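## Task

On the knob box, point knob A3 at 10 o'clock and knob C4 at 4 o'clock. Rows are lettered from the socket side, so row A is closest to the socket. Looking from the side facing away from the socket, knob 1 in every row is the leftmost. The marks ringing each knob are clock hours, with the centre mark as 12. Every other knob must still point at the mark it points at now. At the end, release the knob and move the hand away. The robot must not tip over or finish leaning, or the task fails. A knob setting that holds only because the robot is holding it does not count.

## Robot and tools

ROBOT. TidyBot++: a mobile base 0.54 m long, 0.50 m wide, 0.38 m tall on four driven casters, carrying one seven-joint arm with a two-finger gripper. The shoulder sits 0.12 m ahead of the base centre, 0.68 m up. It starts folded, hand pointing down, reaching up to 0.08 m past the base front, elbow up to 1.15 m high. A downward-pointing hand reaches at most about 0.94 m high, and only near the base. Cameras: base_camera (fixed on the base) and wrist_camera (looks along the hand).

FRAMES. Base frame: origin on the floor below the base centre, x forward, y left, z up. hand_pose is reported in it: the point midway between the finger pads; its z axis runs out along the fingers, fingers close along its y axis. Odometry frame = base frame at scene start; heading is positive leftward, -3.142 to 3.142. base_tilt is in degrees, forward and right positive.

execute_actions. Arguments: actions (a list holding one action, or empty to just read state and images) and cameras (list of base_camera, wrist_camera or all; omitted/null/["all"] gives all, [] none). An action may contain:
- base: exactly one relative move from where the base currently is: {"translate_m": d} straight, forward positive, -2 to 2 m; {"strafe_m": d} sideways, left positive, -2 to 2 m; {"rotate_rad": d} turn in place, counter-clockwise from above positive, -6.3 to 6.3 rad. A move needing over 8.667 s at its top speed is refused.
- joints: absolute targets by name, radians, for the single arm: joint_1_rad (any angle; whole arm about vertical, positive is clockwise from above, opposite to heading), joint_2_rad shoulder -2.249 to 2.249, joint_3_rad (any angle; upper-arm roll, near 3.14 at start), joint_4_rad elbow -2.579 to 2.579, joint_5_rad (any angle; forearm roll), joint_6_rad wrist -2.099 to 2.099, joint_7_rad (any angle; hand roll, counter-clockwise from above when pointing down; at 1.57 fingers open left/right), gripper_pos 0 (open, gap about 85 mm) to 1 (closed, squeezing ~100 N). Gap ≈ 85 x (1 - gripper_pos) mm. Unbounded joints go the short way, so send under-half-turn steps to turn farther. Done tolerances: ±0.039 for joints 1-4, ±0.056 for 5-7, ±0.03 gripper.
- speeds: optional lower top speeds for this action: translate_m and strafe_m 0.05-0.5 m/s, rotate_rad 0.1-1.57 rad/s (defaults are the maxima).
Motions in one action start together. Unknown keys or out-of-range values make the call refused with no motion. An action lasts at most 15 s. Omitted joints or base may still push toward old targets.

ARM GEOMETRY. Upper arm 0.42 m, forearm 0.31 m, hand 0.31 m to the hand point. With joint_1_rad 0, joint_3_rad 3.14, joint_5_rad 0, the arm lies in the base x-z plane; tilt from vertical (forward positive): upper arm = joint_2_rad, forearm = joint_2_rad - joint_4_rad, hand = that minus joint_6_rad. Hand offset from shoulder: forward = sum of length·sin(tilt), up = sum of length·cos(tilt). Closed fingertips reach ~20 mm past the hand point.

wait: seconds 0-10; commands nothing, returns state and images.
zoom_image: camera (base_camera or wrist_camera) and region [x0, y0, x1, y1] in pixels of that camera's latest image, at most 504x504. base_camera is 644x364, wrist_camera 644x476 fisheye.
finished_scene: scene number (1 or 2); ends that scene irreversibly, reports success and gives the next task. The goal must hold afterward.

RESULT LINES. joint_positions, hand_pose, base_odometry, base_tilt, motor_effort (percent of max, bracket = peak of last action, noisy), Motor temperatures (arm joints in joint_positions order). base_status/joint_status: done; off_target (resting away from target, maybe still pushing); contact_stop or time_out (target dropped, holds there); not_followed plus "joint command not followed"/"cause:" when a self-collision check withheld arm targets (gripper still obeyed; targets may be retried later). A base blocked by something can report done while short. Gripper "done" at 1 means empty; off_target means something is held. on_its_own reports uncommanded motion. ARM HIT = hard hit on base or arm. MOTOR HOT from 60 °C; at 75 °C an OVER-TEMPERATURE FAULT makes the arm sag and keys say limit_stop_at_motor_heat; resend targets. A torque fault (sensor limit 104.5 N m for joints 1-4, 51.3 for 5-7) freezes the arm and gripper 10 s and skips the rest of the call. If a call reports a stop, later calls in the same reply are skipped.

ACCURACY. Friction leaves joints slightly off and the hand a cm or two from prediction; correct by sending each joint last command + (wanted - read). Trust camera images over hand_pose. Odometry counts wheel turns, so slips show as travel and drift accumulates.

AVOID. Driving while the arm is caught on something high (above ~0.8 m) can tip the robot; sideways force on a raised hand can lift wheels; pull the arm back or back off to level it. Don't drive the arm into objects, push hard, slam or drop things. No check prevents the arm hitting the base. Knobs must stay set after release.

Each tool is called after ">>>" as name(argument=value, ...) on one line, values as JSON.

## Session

>>> execute_actions(actions=[])

Scene clock: 0.00 s.
Motor temperatures (°C, as the motors report them): [29 34 28 30 39 37 35]
base_odometry: x=+0.000 y=+0.000 heading=+0.000 (m, m, rad; odometry frame)
base_tilt: forward=+0.1 right=-0.6 (deg)
base_status: not commanded
joint_positions: joint_1_rad=+0.034 joint_2_rad=-0.326 joint_3_rad=+3.159 joint_4_rad=-2.541 joint_5_rad=+0.022 joint_6_rad=-0.835 joint_7_rad=+1.598 gripper_pos=+0.000
joint_status: not commanded
motor_effort: joint_1_rad=+0 joint_2_rad=-1 joint_3_rad=+1 joint_4_rad=+14 joint_5_rad=+0 joint_6_rad=+0 joint_7_rad=-1 (%)
hand_pose: x=+0.2638 y=-0.0104 z=+0.5815 quat_wxyz=(+0.007, +0.999, -0.005, +0.045) (m; base frame)
pictures: base_camera, wrist_camera
camera_calibration (this result's frames):
wrist_camera: T_world_to_cam=[[-0.0161383, -0.998372, 0.0547002, -0.0419931], [-0.994802, 0.0105317, -0.101278, 0.384276], [0.100537, -0.0560504, -0.993353, 0.690919], [0, 0, 0, 1]] pos_world=[0.312138, -0.00724549, 0.727542]
Images, in order (width x height): base_camera 644x364, wrist_camera 644x476.

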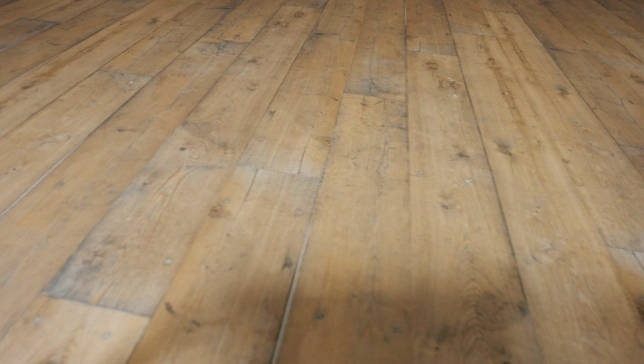

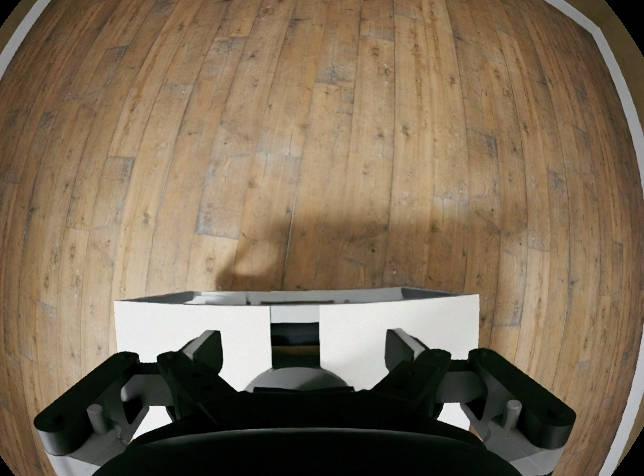

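>>> execute_actions(actions=[{"base": {"rotate_rad": 2.7}, "joints": {"joint_1_rad": 0.0, "joint_2_rad": -0.1, "joint_3_rad": 3.14, "joint_4_rad": -1.5, "joint_5_rad": 0.0, "joint_6_rad": -0.7, "joint_7_rad": 1.55}}])

Scene clock: 10.73 s.
Motor temperatures (°C, as the motors report them): [29 34 28 30 39 37 35]
base_odometry: x=+0.000 y=+0.000 heading=+2.700 (m, m, rad; odometry frame)
base_tilt: forward=+0.1 right=-0.5 (deg)
base_status: done
joint_positions: joint_1_rad=+0.009 joint_2_rad=-0.111 joint_3_rad=+3.151 joint_4_rad=-1.509 joint_5_rad=+0.022 joint_6_rad=-0.722 joint_7_rad=+1.583 gripper_pos=+0.000
joint_status: all done
motor_effort: joint_1_rad=+0(3) joint_2_rad=-14(16) joint_3_rad=+0(2) joint_4_rad=+21(21) joint_5_rad=+0(1) joint_6_rad=+6(7) joint_7_rad=+0(1) (%)
hand_pose: x=+0.6474 y=-0.0133 z=+0.9916 quat_wxyz=(+0.017, +0.872, +0.000, +0.489) (m; base frame)
pictures: base_camera, wrist_camera
camera_calibration (this result's frames):
wrist_camera: T_world_to_cam=[[-0.0519927, -0.997377, 0.0503561, -0.0336316], [-0.513206, -0.0165713, -0.858105, 1.24582], [0.856689, -0.0704582, -0.510998, 0.0915189], [0, 0, 0, 1]] pos_world=[0.559212, -0.00645019, 1.11751]
Images, in order (width x height): base_camera 644x364, wrist_camera 644x476.

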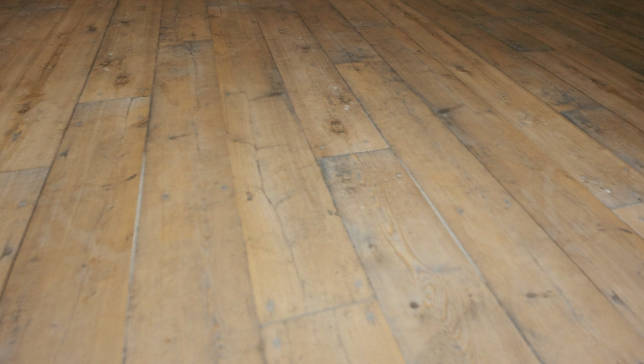

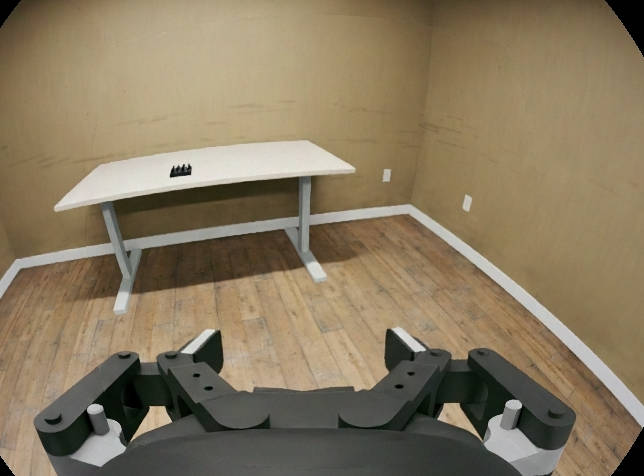

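>>> zoom_image(camera="wrist_camera", region=[150, 150, 220, 195])

>>> zoom_image(camera="wrist_camera", region=[40, 130, 370, 330])

Region (150, 150, 220, 195) of wrist_camera's 644x476 image, scaled by 7.200; it fills the top 324 rows of this view, and the rest is white.

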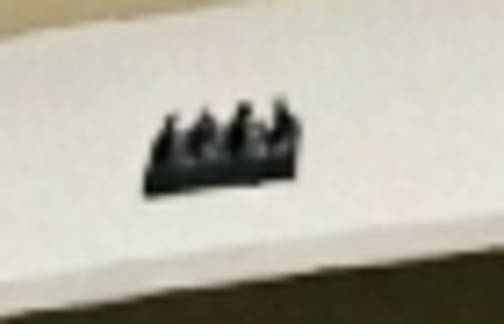

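Region (40, 130, 370, 330) of wrist_camera's 644x476 image, scaled by 1.527; it fills the top 305 rows of this view, and the rest is white.

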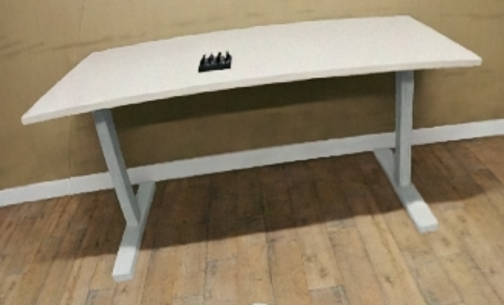

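>>> execute_actions(actions=[{"base": {"rotate_rad": 0.29}, "joints": {"gripper_pos": 0.8, "joint_5_rad": -0.015}}], cameras=["wrist_camera"])

>>> zoom_image(camera="wrist_camera", region=[260, 140, 350, 200])

Scene clock: 35.60 s.
Motor temperatures (°C, as the motors report them): [29 34 28 30 39 37 35]
base_odometry: x=+0.000 y=+0.000 heading=+2.990 (m, m, rad; odometry frame)
base_tilt: forward=+0.1 right=-0.5 (deg)
base_status: done
joint_positions: joint_1_rad=+0.003 joint_2_rad=-0.111 joint_3_rad=+3.145 joint_4_rad=-1.509 joint_5_rad=+0.006 joint_6_rad=-0.722 joint_7_rad=+1.583 gripper_pos=+0.800
joint_status: all done
motor_effort: joint_1_rad=+0(2) joint_2_rad=-14(15) joint_3_rad=+1(2) joint_4_rad=+21(21) joint_5_rad=+0(1) joint_6_rad=+6(6) joint_7_rad=+0(0) (%)
hand_pose: x=+0.6475 y=-0.0033 z=+0.9916 quat_wxyz=(+0.007, +0.872, +0.004, +0.489) (m; base frame)
pictures: wrist_camera
camera_calibration (this result's frames):
wrist_camera: T_world_to_cam=[[-0.0367808, -0.998677, 0.0359487, -0.0191425], [-0.512828, -0.0120123, -0.858407, 1.24606], [0.857703, -0.0500084, -0.511708, 0.0922566], [0, 0, 0, 1]] pos_world=[0.559183, 0.000464548, 1.11753]
Images, in order (width x height): wrist_camera 644x476.

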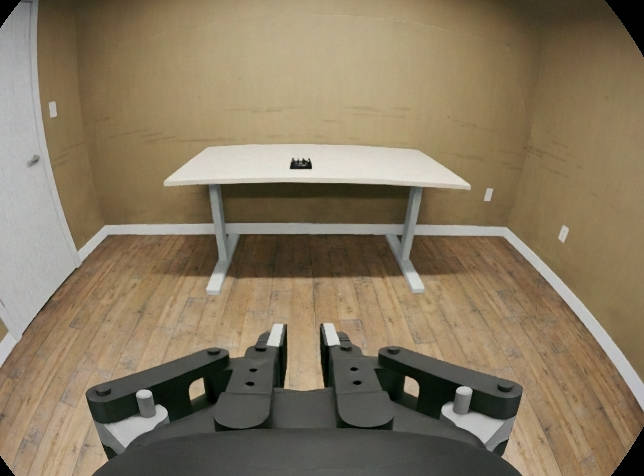

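Region (260, 140, 350, 200) of wrist_camera's 644x476 image, scaled by 5.600.

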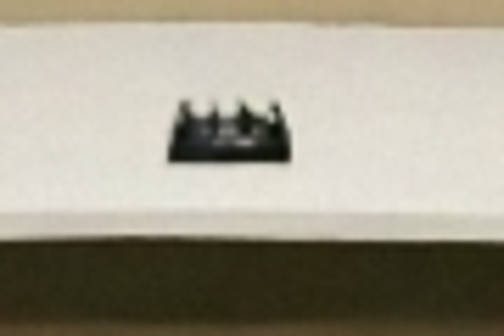

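>>> execute_actions(actions=[{"base": {"translate_m": 1.42}, "joints": {"joint_2_rad": 0.16, "joint_4_rad": -1.25, "joint_6_rad": -1.75}}], cameras=["wrist_camera"])

>>> zoom_image(camera="wrist_camera", region=[210, 150, 410, 350])

Scene clock: 44.00 s.
Motor temperatures (°C, as the motors report them): [29 34 28 30 39 37 35]
base_odometry: x=-1.404 y=+0.213 heading=+2.991 (m, m, rad; odometry frame)
base_tilt: forward=+0.1 right=-0.5 (deg)
base_status: done
joint_positions: joint_1_rad=+0.003 joint_2_rad=+0.151 joint_3_rad=+3.145 joint_4_rad=-1.261 joint_5_rad=+0.006 joint_6_rad=-1.736 joint_7_rad=+1.583 gripper_pos=+0.800
joint_status: all done
motor_effort: joint_1_rad=+0(0) joint_2_rad=-20(22) joint_3_rad=+0(1) joint_4_rad=+17(23) joint_5_rad=+0(1) joint_6_rad=-1(6) joint_7_rad=-1(0) (%)
hand_pose: x=+0.4906 y=-0.0028 z=+0.8361 quat_wxyz=(+0.003, +1.000, +0.002, -0.004) (m; base frame)
pictures: wrist_camera
camera_calibration (this result's frames):
wrist_camera: T_world_to_cam=[[0.00337403, -0.998857, 0.0476772, -0.0483493], [-0.999987, -0.00355673, -0.00374776, 0.556567], [0.00391305, -0.047664, -0.998856, 0.973486], [0, 0, 0, 1]] pos_world=[0.552914, 0.0000856716, 0.976763]
Images, in order (width x height): wrist_camera 644x476.

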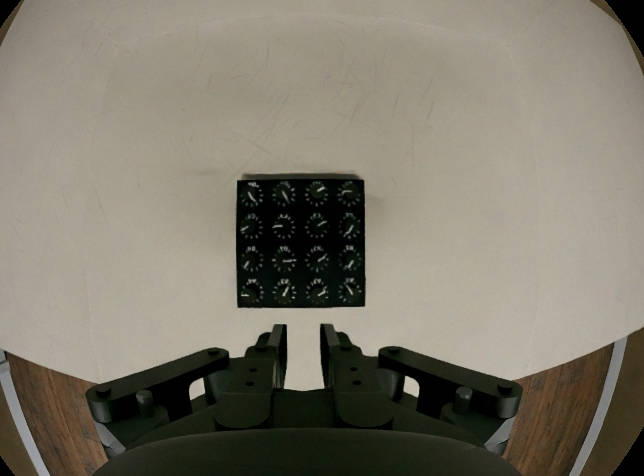

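Region (210, 150, 410, 350) of wrist_camera's 644x476 image, scaled by 2.520.

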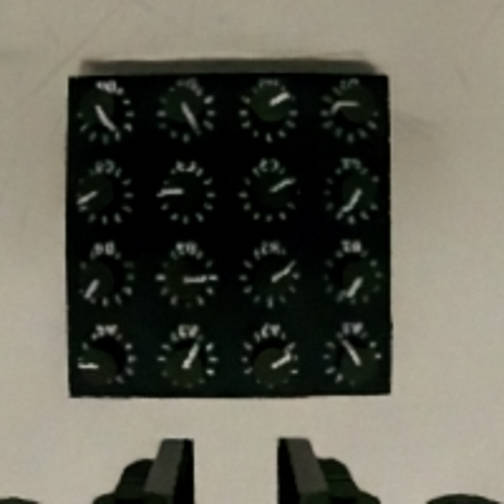

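>>> zoom_image(camera="wrist_camera", region=[230, 172, 372, 314])

Region (230, 172, 372, 314) of wrist_camera's 644x476 image, scaled by 3.549.

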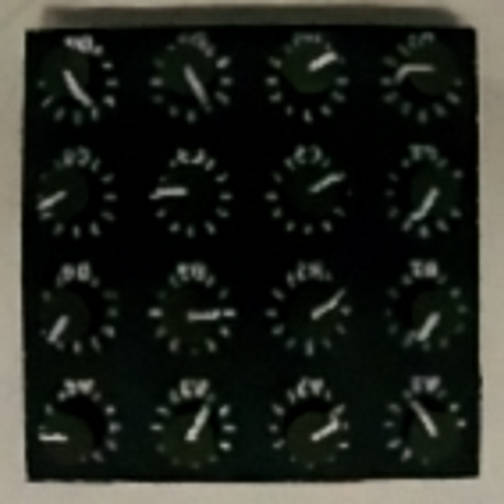

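>>> execute_actions(actions=[{"base": {"strafe_m": 0.015}, "joints": {"joint_2_rad": 0.177, "joint_4_rad": -1.42, "joint_6_rad": -1.531}}], cameras=["wrist_camera"])

>>> zoom_image(camera="wrist_camera", region=[220, 170, 430, 380])

>>> zoom_image(camera="wrist_camera", region=[256, 298, 356, 398])

Scene clock: 72.83 s.
Motor temperatures (°C, as the motors report them): [29 34 28 30 39 37 35]
base_odometry: x=-1.406 y=+0.198 heading=+2.990 (m, m, rad; odometry frame)
base_tilt: forward=+0.1 right=-0.5 (deg)
base_status: done
joint_positions: joint_1_rad=+0.002 joint_2_rad=+0.163 joint_3_rad=+3.145 joint_4_rad=-1.412 joint_5_rad=+0.006 joint_6_rad=-1.555 joint_7_rad=+1.583 gripper_pos=+0.800
joint_status: all done
motor_effort: joint_1_rad=+0(2) joint_2_rad=-20(22) joint_3_rad=+0(2) joint_4_rad=+17(18) joint_5_rad=-1(1) joint_6_rad=-1(0) joint_7_rad=+0(0) (%)
hand_pose: x=+0.5052 y=-0.0023 z=+0.7844 quat_wxyz=(+0.003, +1.000, +0.004, +0.006) (m; base frame)
pictures: wrist_camera
camera_calibration (this result's frames):
wrist_camera: T_world_to_cam=[[0.00503642, -0.998852, 0.0476357, -0.0462261], [-0.999726, -0.00611921, -0.0226123, 0.585676], [0.0228778, -0.0475087, -0.998609, 0.912011], [0, 0, 0, 1]] pos_world=[0.564883, 0.000739307, 0.926188]
Images, in order (width x height): wrist_camera 644x476.

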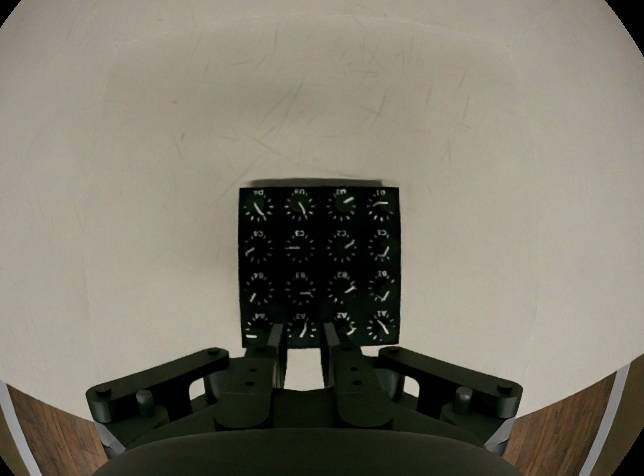

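Region (220, 170, 430, 380) of wrist_camera's 644x476 image, scaled by 2.400.

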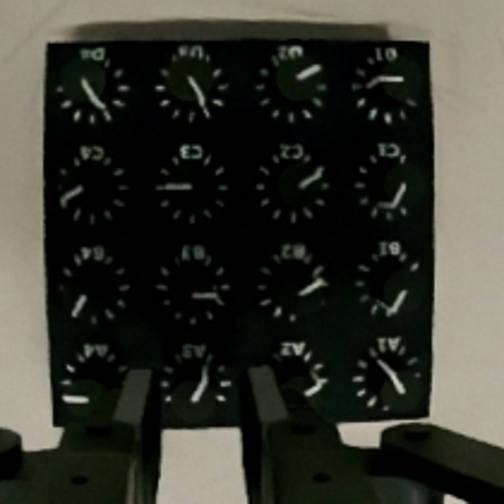

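Region (256, 298, 356, 398) of wrist_camera's 644x476 image, scaled by 5.040.

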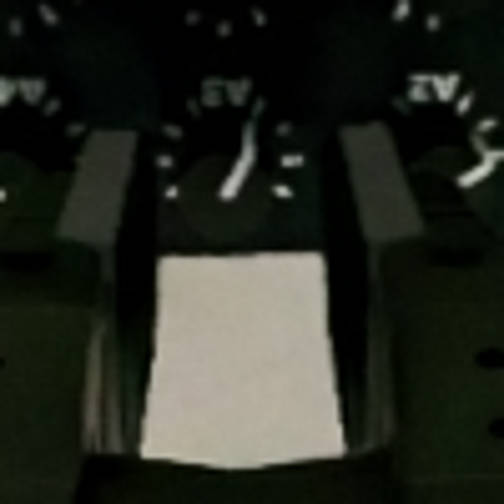

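>>> execute_actions(actions=[{"base": {"strafe_m": 0.0015}, "joints": {"joint_4_rad": -1.478, "joint_6_rad": -1.477}}], cameras=["wrist_camera"])

>>> zoom_image(camera="wrist_camera", region=[256, 298, 356, 398])

Scene clock: 81.00 s.
Motor temperatures (°C, as the motors report them): [29 34 28 30 39 37 35]
base_odometry: x=-1.407 y=+0.197 heading=+2.990 (m, m, rad; odometry frame)
base_tilt: forward=+0.1 right=-0.5 (deg)
base_status: done
joint_positions: joint_1_rad=+0.002 joint_2_rad=+0.164 joint_3_rad=+3.145 joint_4_rad=-1.471 joint_5_rad=+0.005 joint_6_rad=-1.502 joint_7_rad=+1.583 gripper_pos=+0.800
joint_status: all done
motor_effort: joint_1_rad=+0(4) joint_2_rad=-20(22) joint_3_rad=+0(3) joint_4_rad=+17(18) joint_5_rad=-1(1) joint_6_rad=-1(0) joint_7_rad=+0(0) (%)
hand_pose: x=+0.5028 y=-0.0021 z=+0.7654 quat_wxyz=(+0.003, +1.000, +0.004, +0.002) (m; base frame)
pictures: wrist_camera
camera_calibration (this result's frames):
wrist_camera: T_world_to_cam=[[0.00567867, -0.998882, 0.0469363, -0.0448984], [-0.999869, -0.00638252, -0.0148597, 0.576978], [0.0151426, -0.0468457, -0.998787, 0.897132], [0, 0, 0, 1]] pos_world=[0.563573, 0.000861159, 0.906725]
Images, in order (width x height): wrist_camera 644x476.

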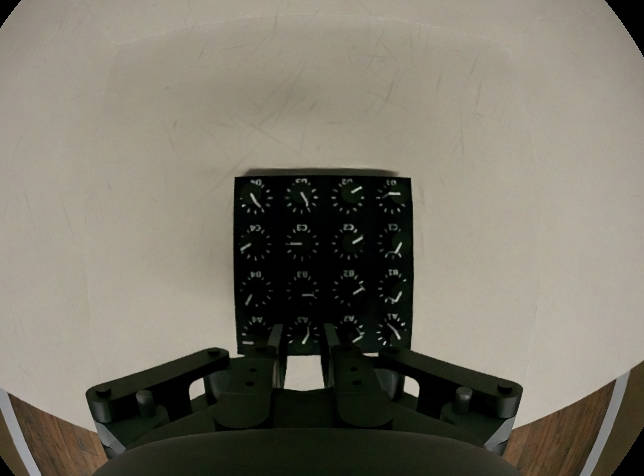

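Region (256, 298, 356, 398) of wrist_camera's 644x476 image, scaled by 5.040.

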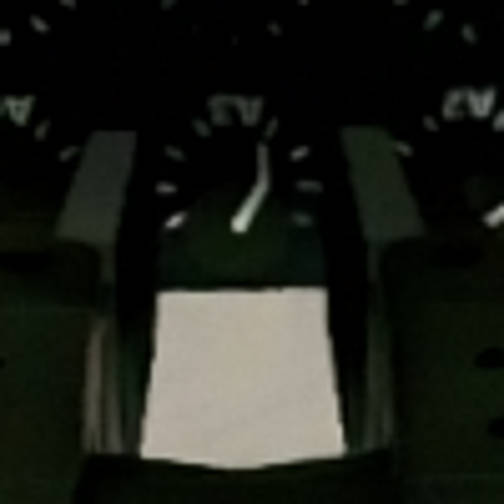

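>>> execute_actions(actions=[{"joints": {"gripper_pos": 0.93}}], cameras=[])

>>> execute_actions(actions=[{"joints": {"joint_7_rad": 0.001}}], cameras=["wrist_camera"])

>>> zoom_image(camera="wrist_camera", region=[140, 200, 360, 400])

>>> zoom_image(camera="wrist_camera", region=[256, 298, 356, 398])

Scene clock: 85.73 s.
Motor temperatures (°C, as the motors report them): [29 34 28 30 39 37 35]
base_odometry: x=-1.407 y=+0.197 heading=+2.990 (m, m, rad; odometry frame)
base_tilt: forward=+0.1 right=-0.5 (deg)
base_status: not commanded
joint_positions: joint_1_rad=+0.002 joint_2_rad=+0.164 joint_3_rad=+3.145 joint_4_rad=-1.471 joint_5_rad=+0.005 joint_6_rad=-1.502 joint_7_rad=+1.583 gripper_pos=+0.918
joint_status: all done
motor_effort: joint_1_rad=+0(0) joint_2_rad=-18(20) joint_3_rad=+0(0) joint_4_rad=+16(17) joint_5_rad=+0(1) joint_6_rad=-1(0) joint_7_rad=+0(0) (%)
hand_pose: x=+0.5028 y=-0.0021 z=+0.7654 quat_wxyz=(+0.003, +1.000, +0.004, +0.002) (m; base frame)
pictures: none
No camera images: the call's "cameras" was empty. Leave "cameras" out to get every camera's image.

Scene clock: 87.50 s.
Motor temperatures (°C, as the motors report them): [29 34 28 30 39 37 35]
base_odometry: x=-1.407 y=+0.197 heading=+2.990 (m, m, rad; odometry frame)
base_tilt: forward=+0.1 right=-0.5 (deg)
base_status: not commanded
joint_positions: joint_1_rad=+0.002 joint_2_rad=+0.164 joint_3_rad=+3.145 joint_4_rad=-1.471 joint_5_rad=+0.005 joint_6_rad=-1.501 joint_7_rad=+0.013 gripper_pos=+0.918
joint_status: all done
motor_effort: joint_1_rad=+1(2) joint_2_rad=-18(18) joint_3_rad=+1(1) joint_4_rad=+15(15) joint_5_rad=+1(1) joint_6_rad=-2(0) joint_7_rad=-1(1) (%)
hand_pose: x=+0.5031 y=-0.0018 z=+0.7654 quat_wxyz=(+0.000, +0.710, -0.704, +0.004) (m; base frame)
pictures: wrist_camera
camera_calibration (this result's frames):
wrist_camera: T_world_to_cam=[[-0.999325, -0.00718826, 0.0360182, 0.471145], [-0.00776877, 0.999842, -0.0160031, 0.0808077], [-0.0358974, -0.0162722, -0.999223, 0.923208], [0, 0, 0, 1]] pos_world=[0.504595, -0.0623856, 0.906814]
Images, in order (width x height): wrist_camera 644x476.

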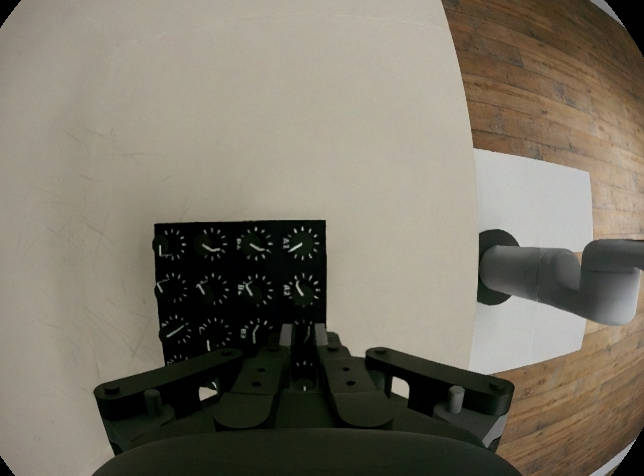

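Region (140, 200, 360, 400) of wrist_camera's 644x476 image, scaled by 2.291; it fills the top 458 rows of this view, and the rest is white.

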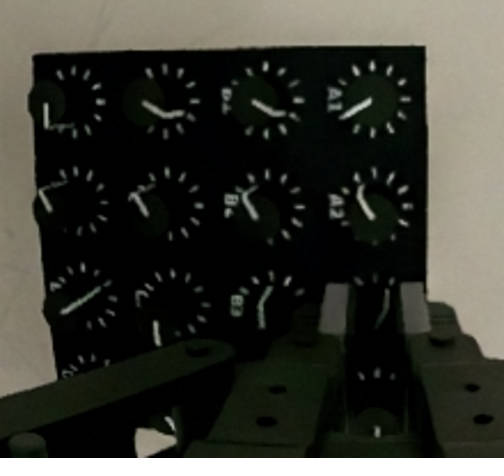

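Region (256, 298, 356, 398) of wrist_camera's 644x476 image, scaled by 5.040.

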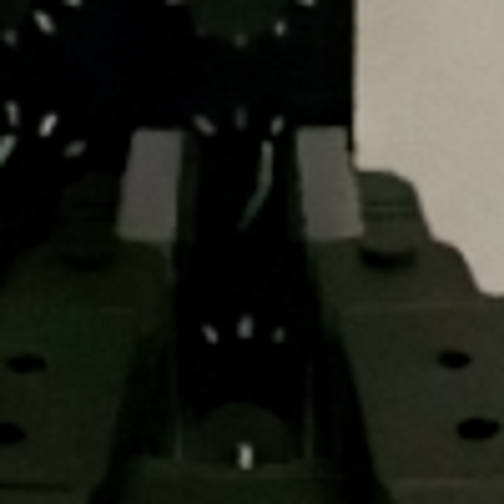

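>>> execute_actions(actions=[{"joints": {"gripper_pos": 0.8, "joint_6_rad": -1.522, "joint_4_rad": -1.466}}], cameras=[])

>>> execute_actions(actions=[{"joints": {"joint_6_rad": -1.575, "joint_4_rad": -1.415}}], cameras=[])

Scene clock: 103.80 s.
Motor temperatures (°C, as the motors report them): [29 34 28 30 39 37 35]
base_odometry: x=-1.407 y=+0.197 heading=+2.990 (m, m, rad; odometry frame)
base_tilt: forward=+0.1 right=-0.5 (deg)
base_status: not commanded
joint_positions: joint_1_rad=+0.002 joint_2_rad=+0.165 joint_3_rad=+3.145 joint_4_rad=-1.470 joint_5_rad=+0.005 joint_6_rad=-1.502 joint_7_rad=+0.013 gripper_pos=+0.800
joint_status: all done
motor_effort: joint_1_rad=+1(2) joint_2_rad=-20(20) joint_3_rad=+0(1) joint_4_rad=+17(18) joint_5_rad=+0(1) joint_6_rad=-1(1) joint_7_rad=+0(1) (%)
hand_pose: x=+0.5034 y=-0.0018 z=+0.7655 quat_wxyz=(+0.000, +0.710, -0.704, +0.004) (m; base frame)
pictures: none
No camera images: the call's "cameras" was empty. Leave "cameras" out to get every camera's image.

Scene clock: 104.53 s.
Motor temperatures (°C, as the motors report them): [29 34 28 30 39 37 35]
base_odometry: x=-1.407 y=+0.197 heading=+2.990 (m, m, rad; odometry frame)
base_tilt: forward=+0.1 right=-0.5 (deg)
base_status: not commanded
joint_positions: joint_1_rad=+0.002 joint_2_rad=+0.165 joint_3_rad=+3.145 joint_4_rad=-1.422 joint_5_rad=+0.005 joint_6_rad=-1.550 joint_7_rad=+0.013 gripper_pos=+0.800
joint_status: all done
motor_effort: joint_1_rad=+1(0) joint_2_rad=-20(21) joint_3_rad=+0(0) joint_4_rad=+17(18) joint_5_rad=+0(0) joint_6_rad=-1(0) joint_7_rad=+0(1) (%)
hand_pose: x=+0.5039 y=-0.0018 z=+0.7806 quat_wxyz=(+0.000, +0.710, -0.704, +0.004) (m; base frame)
pictures: none
No camera images: the call's "cameras" was empty. Leave "cameras" out to get every camera's image.

>>> execute_actions(actions=[{"base": {"translate_m": 0.053}, "joints": {"joint_2_rad": 0.166, "joint_6_rad": -1.55, "joint_4_rad": -1.421}}], cameras=[])

>>> execute_actions(actions=[{"base": {"strafe_m": 0.027}, "joints": {"joint_6_rad": -1.532, "joint_4_rad": -1.425}}], cameras=["wrist_camera"])

>>> zoom_image(camera="wrist_camera", region=[220, 170, 430, 380])

>>> zoom_image(camera="wrist_camera", region=[256, 298, 356, 398])

Scene clock: 111.90 s.
Motor temperatures (°C, as the motors report them): [29 34 28 30 39 37 35]
base_odometry: x=-1.459 y=+0.205 heading=+2.990 (m, m, rad; odometry frame)
base_tilt: forward=+0.1 right=-0.5 (deg)
base_status: done
joint_positions: joint_1_rad=+0.002 joint_2_rad=+0.167 joint_3_rad=+3.145 joint_4_rad=-1.422 joint_5_rad=+0.005 joint_6_rad=-1.550 joint_7_rad=+0.013 gripper_pos=+0.800
joint_status: all done
motor_effort: joint_1_rad=+0(1) joint_2_rad=-20(24) joint_3_rad=+0(0) joint_4_rad=+17(18) joint_5_rad=+0(0) joint_6_rad=-1(0) joint_7_rad=+0(0) (%)
hand_pose: x=+0.5041 y=-0.0018 z=+0.7797 quat_wxyz=(+0.001, +0.710, -0.704, +0.003) (m; base frame)
pictures: none
No camera images: the call's "cameras" was empty. Leave "cameras" out to get every camera's image.

Scene clock: 112.73 s.
Motor temperatures (°C, as the motors report them): [29 34 28 30 39 37 35]
base_odometry: x=-1.463 y=+0.178 heading=+2.990 (m, m, rad; odometry frame)
base_tilt: forward=+0.1 right=-0.5 (deg)
base_status: done
joint_positions: joint_1_rad=+0.000 joint_2_rad=+0.167 joint_3_rad=+3.145 joint_4_rad=-1.422 joint_5_rad=+0.004 joint_6_rad=-1.550 joint_7_rad=+0.013 gripper_pos=+0.800
joint_status: all done
motor_effort: joint_1_rad=+0(2) joint_2_rad=-20(22) joint_3_rad=+0(2) joint_4_rad=+17(17) joint_5_rad=+0(1) joint_6_rad=+0(0) joint_7_rad=+0(0) (%)
hand_pose: x=+0.5041 y=-0.0010 z=+0.7797 quat_wxyz=(+0.001, +0.711, -0.703, +0.003) (m; base frame)
pictures: wrist_camera
camera_calibration (this result's frames):
wrist_camera: T_world_to_cam=[[-0.999225, -0.00882896, 0.0383675, 0.469717], [-0.00944325, 0.99983, -0.0158593, 0.0810239], [-0.0382209, -0.0162093, -0.999138, 0.938639], [0, 0, 0, 1]] pos_world=[0.505993, -0.0616483, 0.921092]
Images, in order (width x height): wrist_camera 644x476.

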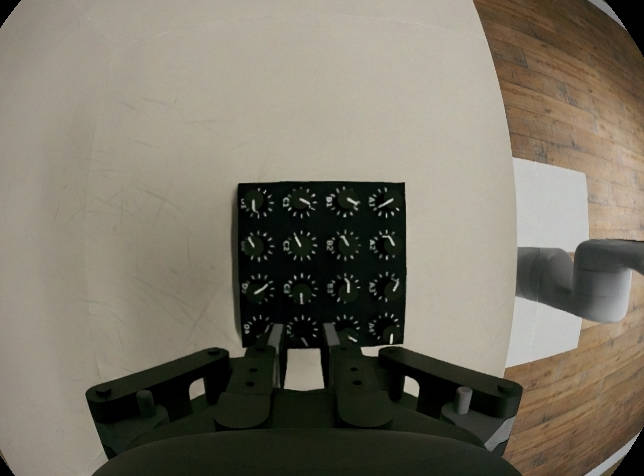

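Region (220, 170, 430, 380) of wrist_camera's 644x476 image, scaled by 2.400.

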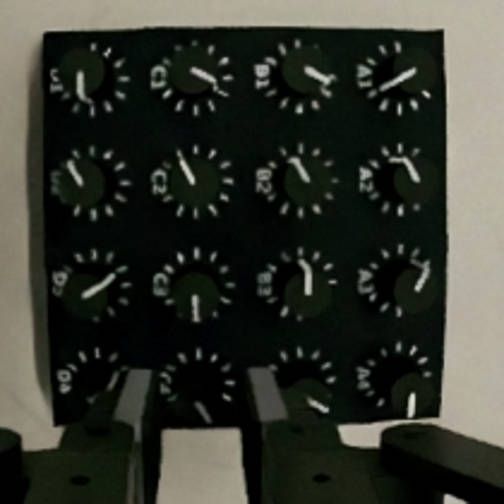

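Region (256, 298, 356, 398) of wrist_camera's 644x476 image, scaled by 5.040.

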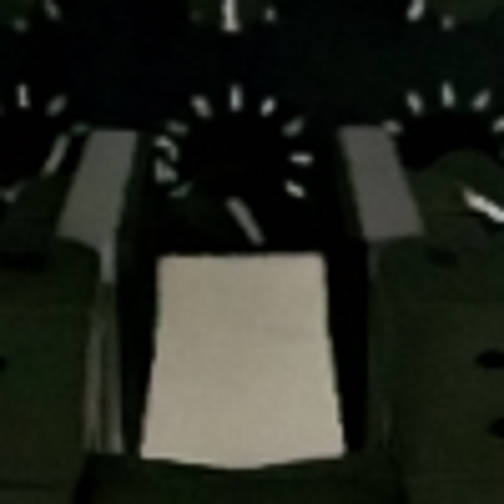

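>>> execute_actions(actions=[{"joints": {"joint_4_rad": -1.474, "joint_6_rad": -1.477}}], cameras=["wrist_camera"])

>>> zoom_image(camera="wrist_camera", region=[256, 298, 356, 398])

Scene clock: 118.43 s.
Motor temperatures (°C, as the motors report them): [29 34 28 30 39 37 35]
base_odometry: x=-1.463 y=+0.178 heading=+2.990 (m, m, rad; odometry frame)
base_tilt: forward=+0.1 right=-0.5 (deg)
base_status: not commanded
joint_positions: joint_1_rad=+0.000 joint_2_rad=+0.167 joint_3_rad=+3.145 joint_4_rad=-1.467 joint_5_rad=+0.004 joint_6_rad=-1.502 joint_7_rad=+0.013 gripper_pos=+0.800
joint_status: all done
motor_effort: joint_1_rad=+1(1) joint_2_rad=-20(21) joint_3_rad=+0(0) joint_4_rad=+17(18) joint_5_rad=+0(0) joint_6_rad=-1(1) joint_7_rad=+0(0) (%)
hand_pose: x=+0.5045 y=-0.0010 z=+0.7656 quat_wxyz=(+0.000, +0.711, -0.703, +0.004) (m; base frame)
pictures: wrist_camera
camera_calibration (this result's frames):
wrist_camera: T_world_to_cam=[[-0.999336, -0.00904236, 0.0352924, 0.473051], [-0.00960792, 0.999828, -0.0158884, 0.0809136], [-0.0351427, -0.0162169, -0.999251, 0.923057], [0, 0, 0, 1]] pos_world=[0.505953, -0.061653, 0.906956]
Images, in order (width x height): wrist_camera 644x476.

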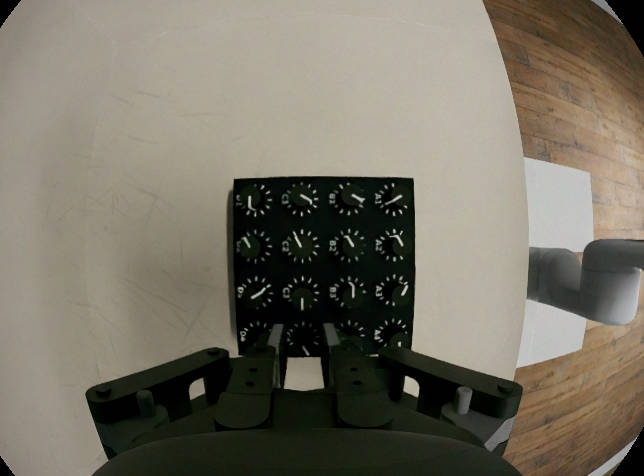

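Region (256, 298, 356, 398) of wrist_camera's 644x476 image, scaled by 5.040.

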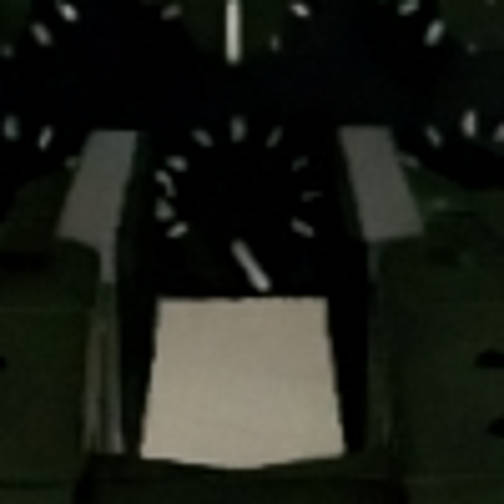

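>>> execute_actions(actions=[{"joints": {"gripper_pos": 0.93}}], cameras=[])

>>> execute_actions(actions=[{"joints": {"joint_7_rad": -1.045}}], cameras=["wrist_camera"])

>>> zoom_image(camera="wrist_camera", region=[256, 298, 356, 398])

Scene clock: 122.50 s.
Motor temperatures (°C, as the motors report them): [29 34 28 30 39 37 35]
base_odometry: x=-1.463 y=+0.178 heading=+2.990 (m, m, rad; odometry frame)
base_tilt: forward=+0.1 right=-0.6 (deg)
base_status: not commanded
joint_positions: joint_1_rad=+0.000 joint_2_rad=+0.167 joint_3_rad=+3.145 joint_4_rad=-1.467 joint_5_rad=+0.004 joint_6_rad=-1.502 joint_7_rad=+0.013 gripper_pos=+0.918
joint_status: all done
motor_effort: joint_1_rad=+1(1) joint_2_rad=-18(20) joint_3_rad=+0(0) joint_4_rad=+16(17) joint_5_rad=+0(0) joint_6_rad=-1(1) joint_7_rad=+0(1) (%)
hand_pose: x=+0.5045 y=-0.0010 z=+0.7656 quat_wxyz=(+0.000, +0.711, -0.703, +0.004) (m; base frame)
pictures: none
No camera images: the call's "cameras" was empty. Leave "cameras" out to get every camera's image.

Scene clock: 123.83 s.
Motor temperatures (°C, as the motors report them): [29 34 28 30 39 37 35]
base_odometry: x=-1.463 y=+0.178 heading=+2.990 (m, m, rad; odometry frame)
base_tilt: forward=+0.1 right=-0.5 (deg)
base_status: not commanded
joint_positions: joint_1_rad=+0.000 joint_2_rad=+0.167 joint_3_rad=+3.145 joint_4_rad=-1.467 joint_5_rad=+0.004 joint_6_rad=-1.502 joint_7_rad=-1.032 gripper_pos=+0.918
joint_status: all done
motor_effort: joint_1_rad=+1(1) joint_2_rad=-18(19) joint_3_rad=+1(1) joint_4_rad=+16(17) joint_5_rad=+1(1) joint_6_rad=+0(1) joint_7_rad=+0(1) (%)
hand_pose: x=+0.5045 y=-0.0010 z=+0.7656 quat_wxyz=(-0.002, +0.265, -0.964, +0.003) (m; base frame)
pictures: wrist_camera
camera_calibration (this result's frames):
wrist_camera: T_world_to_cam=[[-0.508896, 0.860165, 0.0337814, 0.227674], [0.860485, 0.509409, -0.00825694, -0.3644], [-0.0243109, 0.0248664, -0.999395, 0.9178], [0, 0, 0, 1]] pos_world=[0.451736, -0.033031, 0.906544]
Images, in order (width x height): wrist_camera 644x476.

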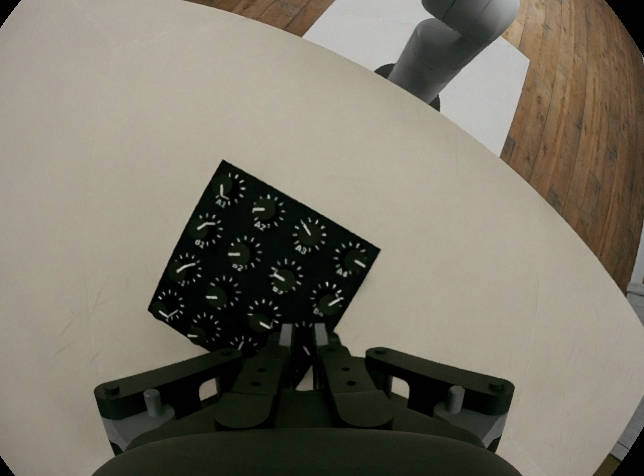

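Region (256, 298, 356, 398) of wrist_camera's 644x476 image, scaled by 5.040.

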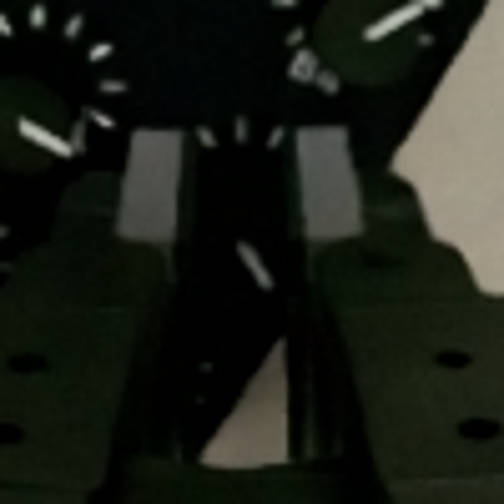

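>>> execute_actions(actions=[{"joints": {"gripper_pos": 0.865, "joint_6_rad": -1.523, "joint_4_rad": -1.462}}], cameras=[])

>>> execute_actions(actions=[{"joints": {"joint_6_rad": -1.585, "joint_4_rad": -1.402}}], cameras=[])

>>> execute_actions(actions=[{"base": {"strafe_m": 0.2}, "joints": {"joint_6_rad": -1.8, "joint_4_rad": -1.19, "joint_7_rad": 0.0}}], cameras=["wrist_camera"])

Scene clock: 129.20 s.
Motor temperatures (°C, as the motors report them): [29 34 28 30 39 37 35]
base_odometry: x=-1.463 y=+0.178 heading=+2.990 (m, m, rad; odometry frame)
base_tilt: forward=+0.1 right=-0.5 (deg)
base_status: not commanded
joint_positions: joint_1_rad=+0.000 joint_2_rad=+0.167 joint_3_rad=+3.145 joint_4_rad=-1.466 joint_5_rad=+0.004 joint_6_rad=-1.502 joint_7_rad=-1.032 gripper_pos=+0.865
joint_status: all done
motor_effort: joint_1_rad=+1(2) joint_2_rad=-20(20) joint_3_rad=+0(1) joint_4_rad=+17(17) joint_5_rad=+0(1) joint_6_rad=-1(2) joint_7_rad=+0(1) (%)
hand_pose: x=+0.5047 y=-0.0010 z=+0.7659 quat_wxyz=(-0.003, +0.265, -0.964, +0.003) (m; base frame)
pictures: none
No camera images: the call's "cameras" was empty. Leave "cameras" out to get every camera's image.

Scene clock: 129.97 s.
Motor temperatures (°C, as the motors report them): [29 34 28 30 39 37 35]
base_odometry: x=-1.463 y=+0.178 heading=+2.990 (m, m, rad; odometry frame)
base_tilt: forward=+0.1 right=-0.6 (deg)
base_status: not commanded
joint_positions: joint_1_rad=+0.000 joint_2_rad=+0.167 joint_3_rad=+3.145 joint_4_rad=-1.409 joint_5_rad=+0.004 joint_6_rad=-1.560 joint_7_rad=-1.032 gripper_pos=+0.865
joint_status: all done
motor_effort: joint_1_rad=+1(0) joint_2_rad=-20(21) joint_3_rad=+0(0) joint_4_rad=+17(17) joint_5_rad=+0(0) joint_6_rad=-1(0) joint_7_rad=-1(0) (%)
hand_pose: x=+0.5051 y=-0.0010 z=+0.7839 quat_wxyz=(-0.002, +0.265, -0.964, +0.003) (m; base frame)
pictures: none
No camera images: the call's "cameras" was empty. Leave "cameras" out to get every camera's image.

Scene clock: 131.60 s.
Motor temperatures (°C, as the motors report them): [29 34 28 30 39 37 35]
base_odometry: x=-1.494 y=-0.020 heading=+2.990 (m, m, rad; odometry frame)
base_tilt: forward=+0.1 right=-0.6 (deg)
base_status: done
joint_positions: joint_1_rad=-0.002 joint_2_rad=+0.167 joint_3_rad=+3.144 joint_4_rad=-1.199 joint_5_rad=+0.004 joint_6_rad=-1.775 joint_7_rad=-0.017 gripper_pos=+0.865
joint_status: all done
motor_effort: joint_1_rad=+1(3) joint_2_rad=-20(21) joint_3_rad=+0(2) joint_4_rad=+17(17) joint_5_rad=+0(1) joint_6_rad=-1(1) joint_7_rad=-1(1) (%)
hand_pose: x=+0.4970 y=+0.0000 z=+0.8495 quat_wxyz=(+0.001, +0.700, -0.714, +0.002) (m; base frame)
pictures: wrist_camera
camera_calibration (this result's frames):
wrist_camera: T_world_to_cam=[[-0.998993, 0.020547, 0.0398937, 0.458507], [0.0199594, 0.999687, -0.0150716, 0.0657791], [-0.0401909, -0.0142601, -0.99909, 1.00912], [0, 0, 0, 1]] pos_world=[0.49729, -0.0607894, 0.990897]
Images, in order (width x height): wrist_camera 644x476.

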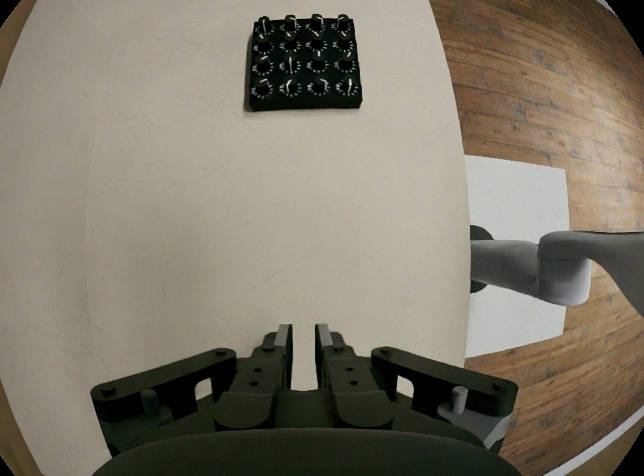

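>>> zoom_image(camera="wrist_camera", region=[240, 5, 370, 120])

>>> zoom_image(camera="wrist_camera", region=[248, 55, 318, 110])

Region (240, 5, 370, 120) of wrist_camera's 644x476 image, scaled by 3.877; it fills the top 446 rows of this view, and the rest is white.

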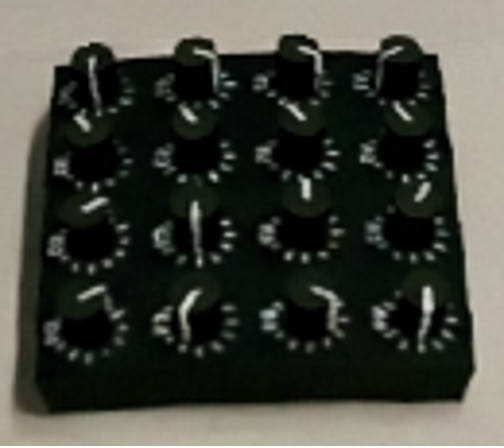

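Region (248, 55, 318, 110) of wrist_camera's 644x476 image, scaled by 7.200; it fills the top 396 rows of this view, and the rest is white.

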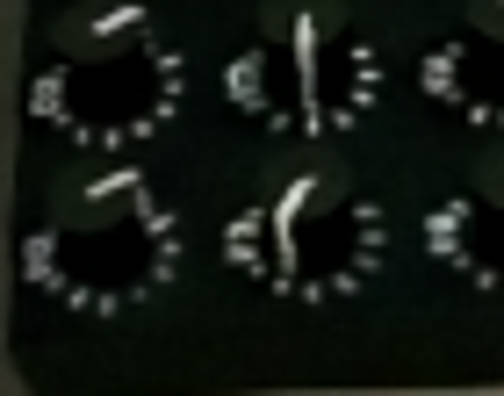

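>>> execute_actions(actions=[{"base": {"translate_m": -0.2}}], cameras=["wrist_camera"])

>>> finished_scene(scene=2)

Scene clock: 140.97 s.
Motor temperatures (°C, as the motors report them): [29 34 28 30 39 37 35]
base_odometry: x=-1.296 y=-0.050 heading=+2.990 (m, m, rad; odometry frame)
base_tilt: forward=+0.1 right=-0.5 (deg)
base_status: done
joint_positions: joint_1_rad=-0.002 joint_2_rad=+0.162 joint_3_rad=+3.144 joint_4_rad=-1.198 joint_5_rad=+0.004 joint_6_rad=-1.777 joint_7_rad=-0.017 gripper_pos=+0.865
joint_status: not commanded
motor_effort: joint_1_rad=+0(1) joint_2_rad=-20(24) joint_3_rad=+0(0) joint_4_rad=+17(18) joint_5_rad=+0(0) joint_6_rad=-1(0) joint_7_rad=+0(0) (%)
hand_pose: x=+0.4957 y=+0.0000 z=+0.8513 quat_wxyz=(+0.000, +0.700, -0.714, +0.003) (m; base frame)
pictures: wrist_camera
camera_calibration (this result's frames):
wrist_camera: T_world_to_cam=[[-0.999101, 0.0205545, 0.0370772, 0.459608], [0.0200097, 0.999687, -0.0150034, 0.065749], [-0.037374, -0.014248, -0.9992, 1.00952], [0, 0, 0, 1]] pos_world=[0.495609, -0.0607917, 0.992661]
Images, in order (width x height): wrist_camera 644x476.

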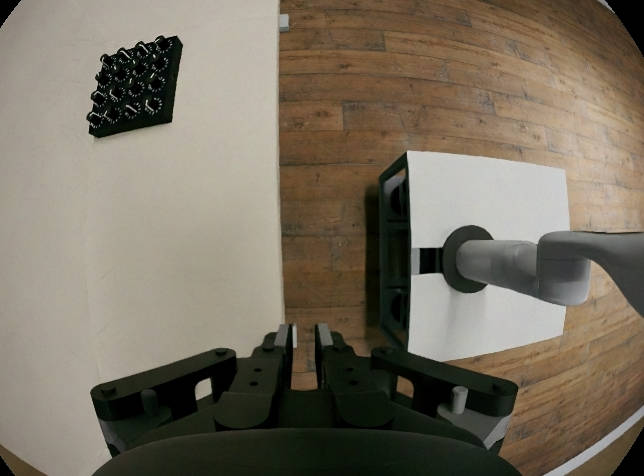

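The scene is finished: the task was done.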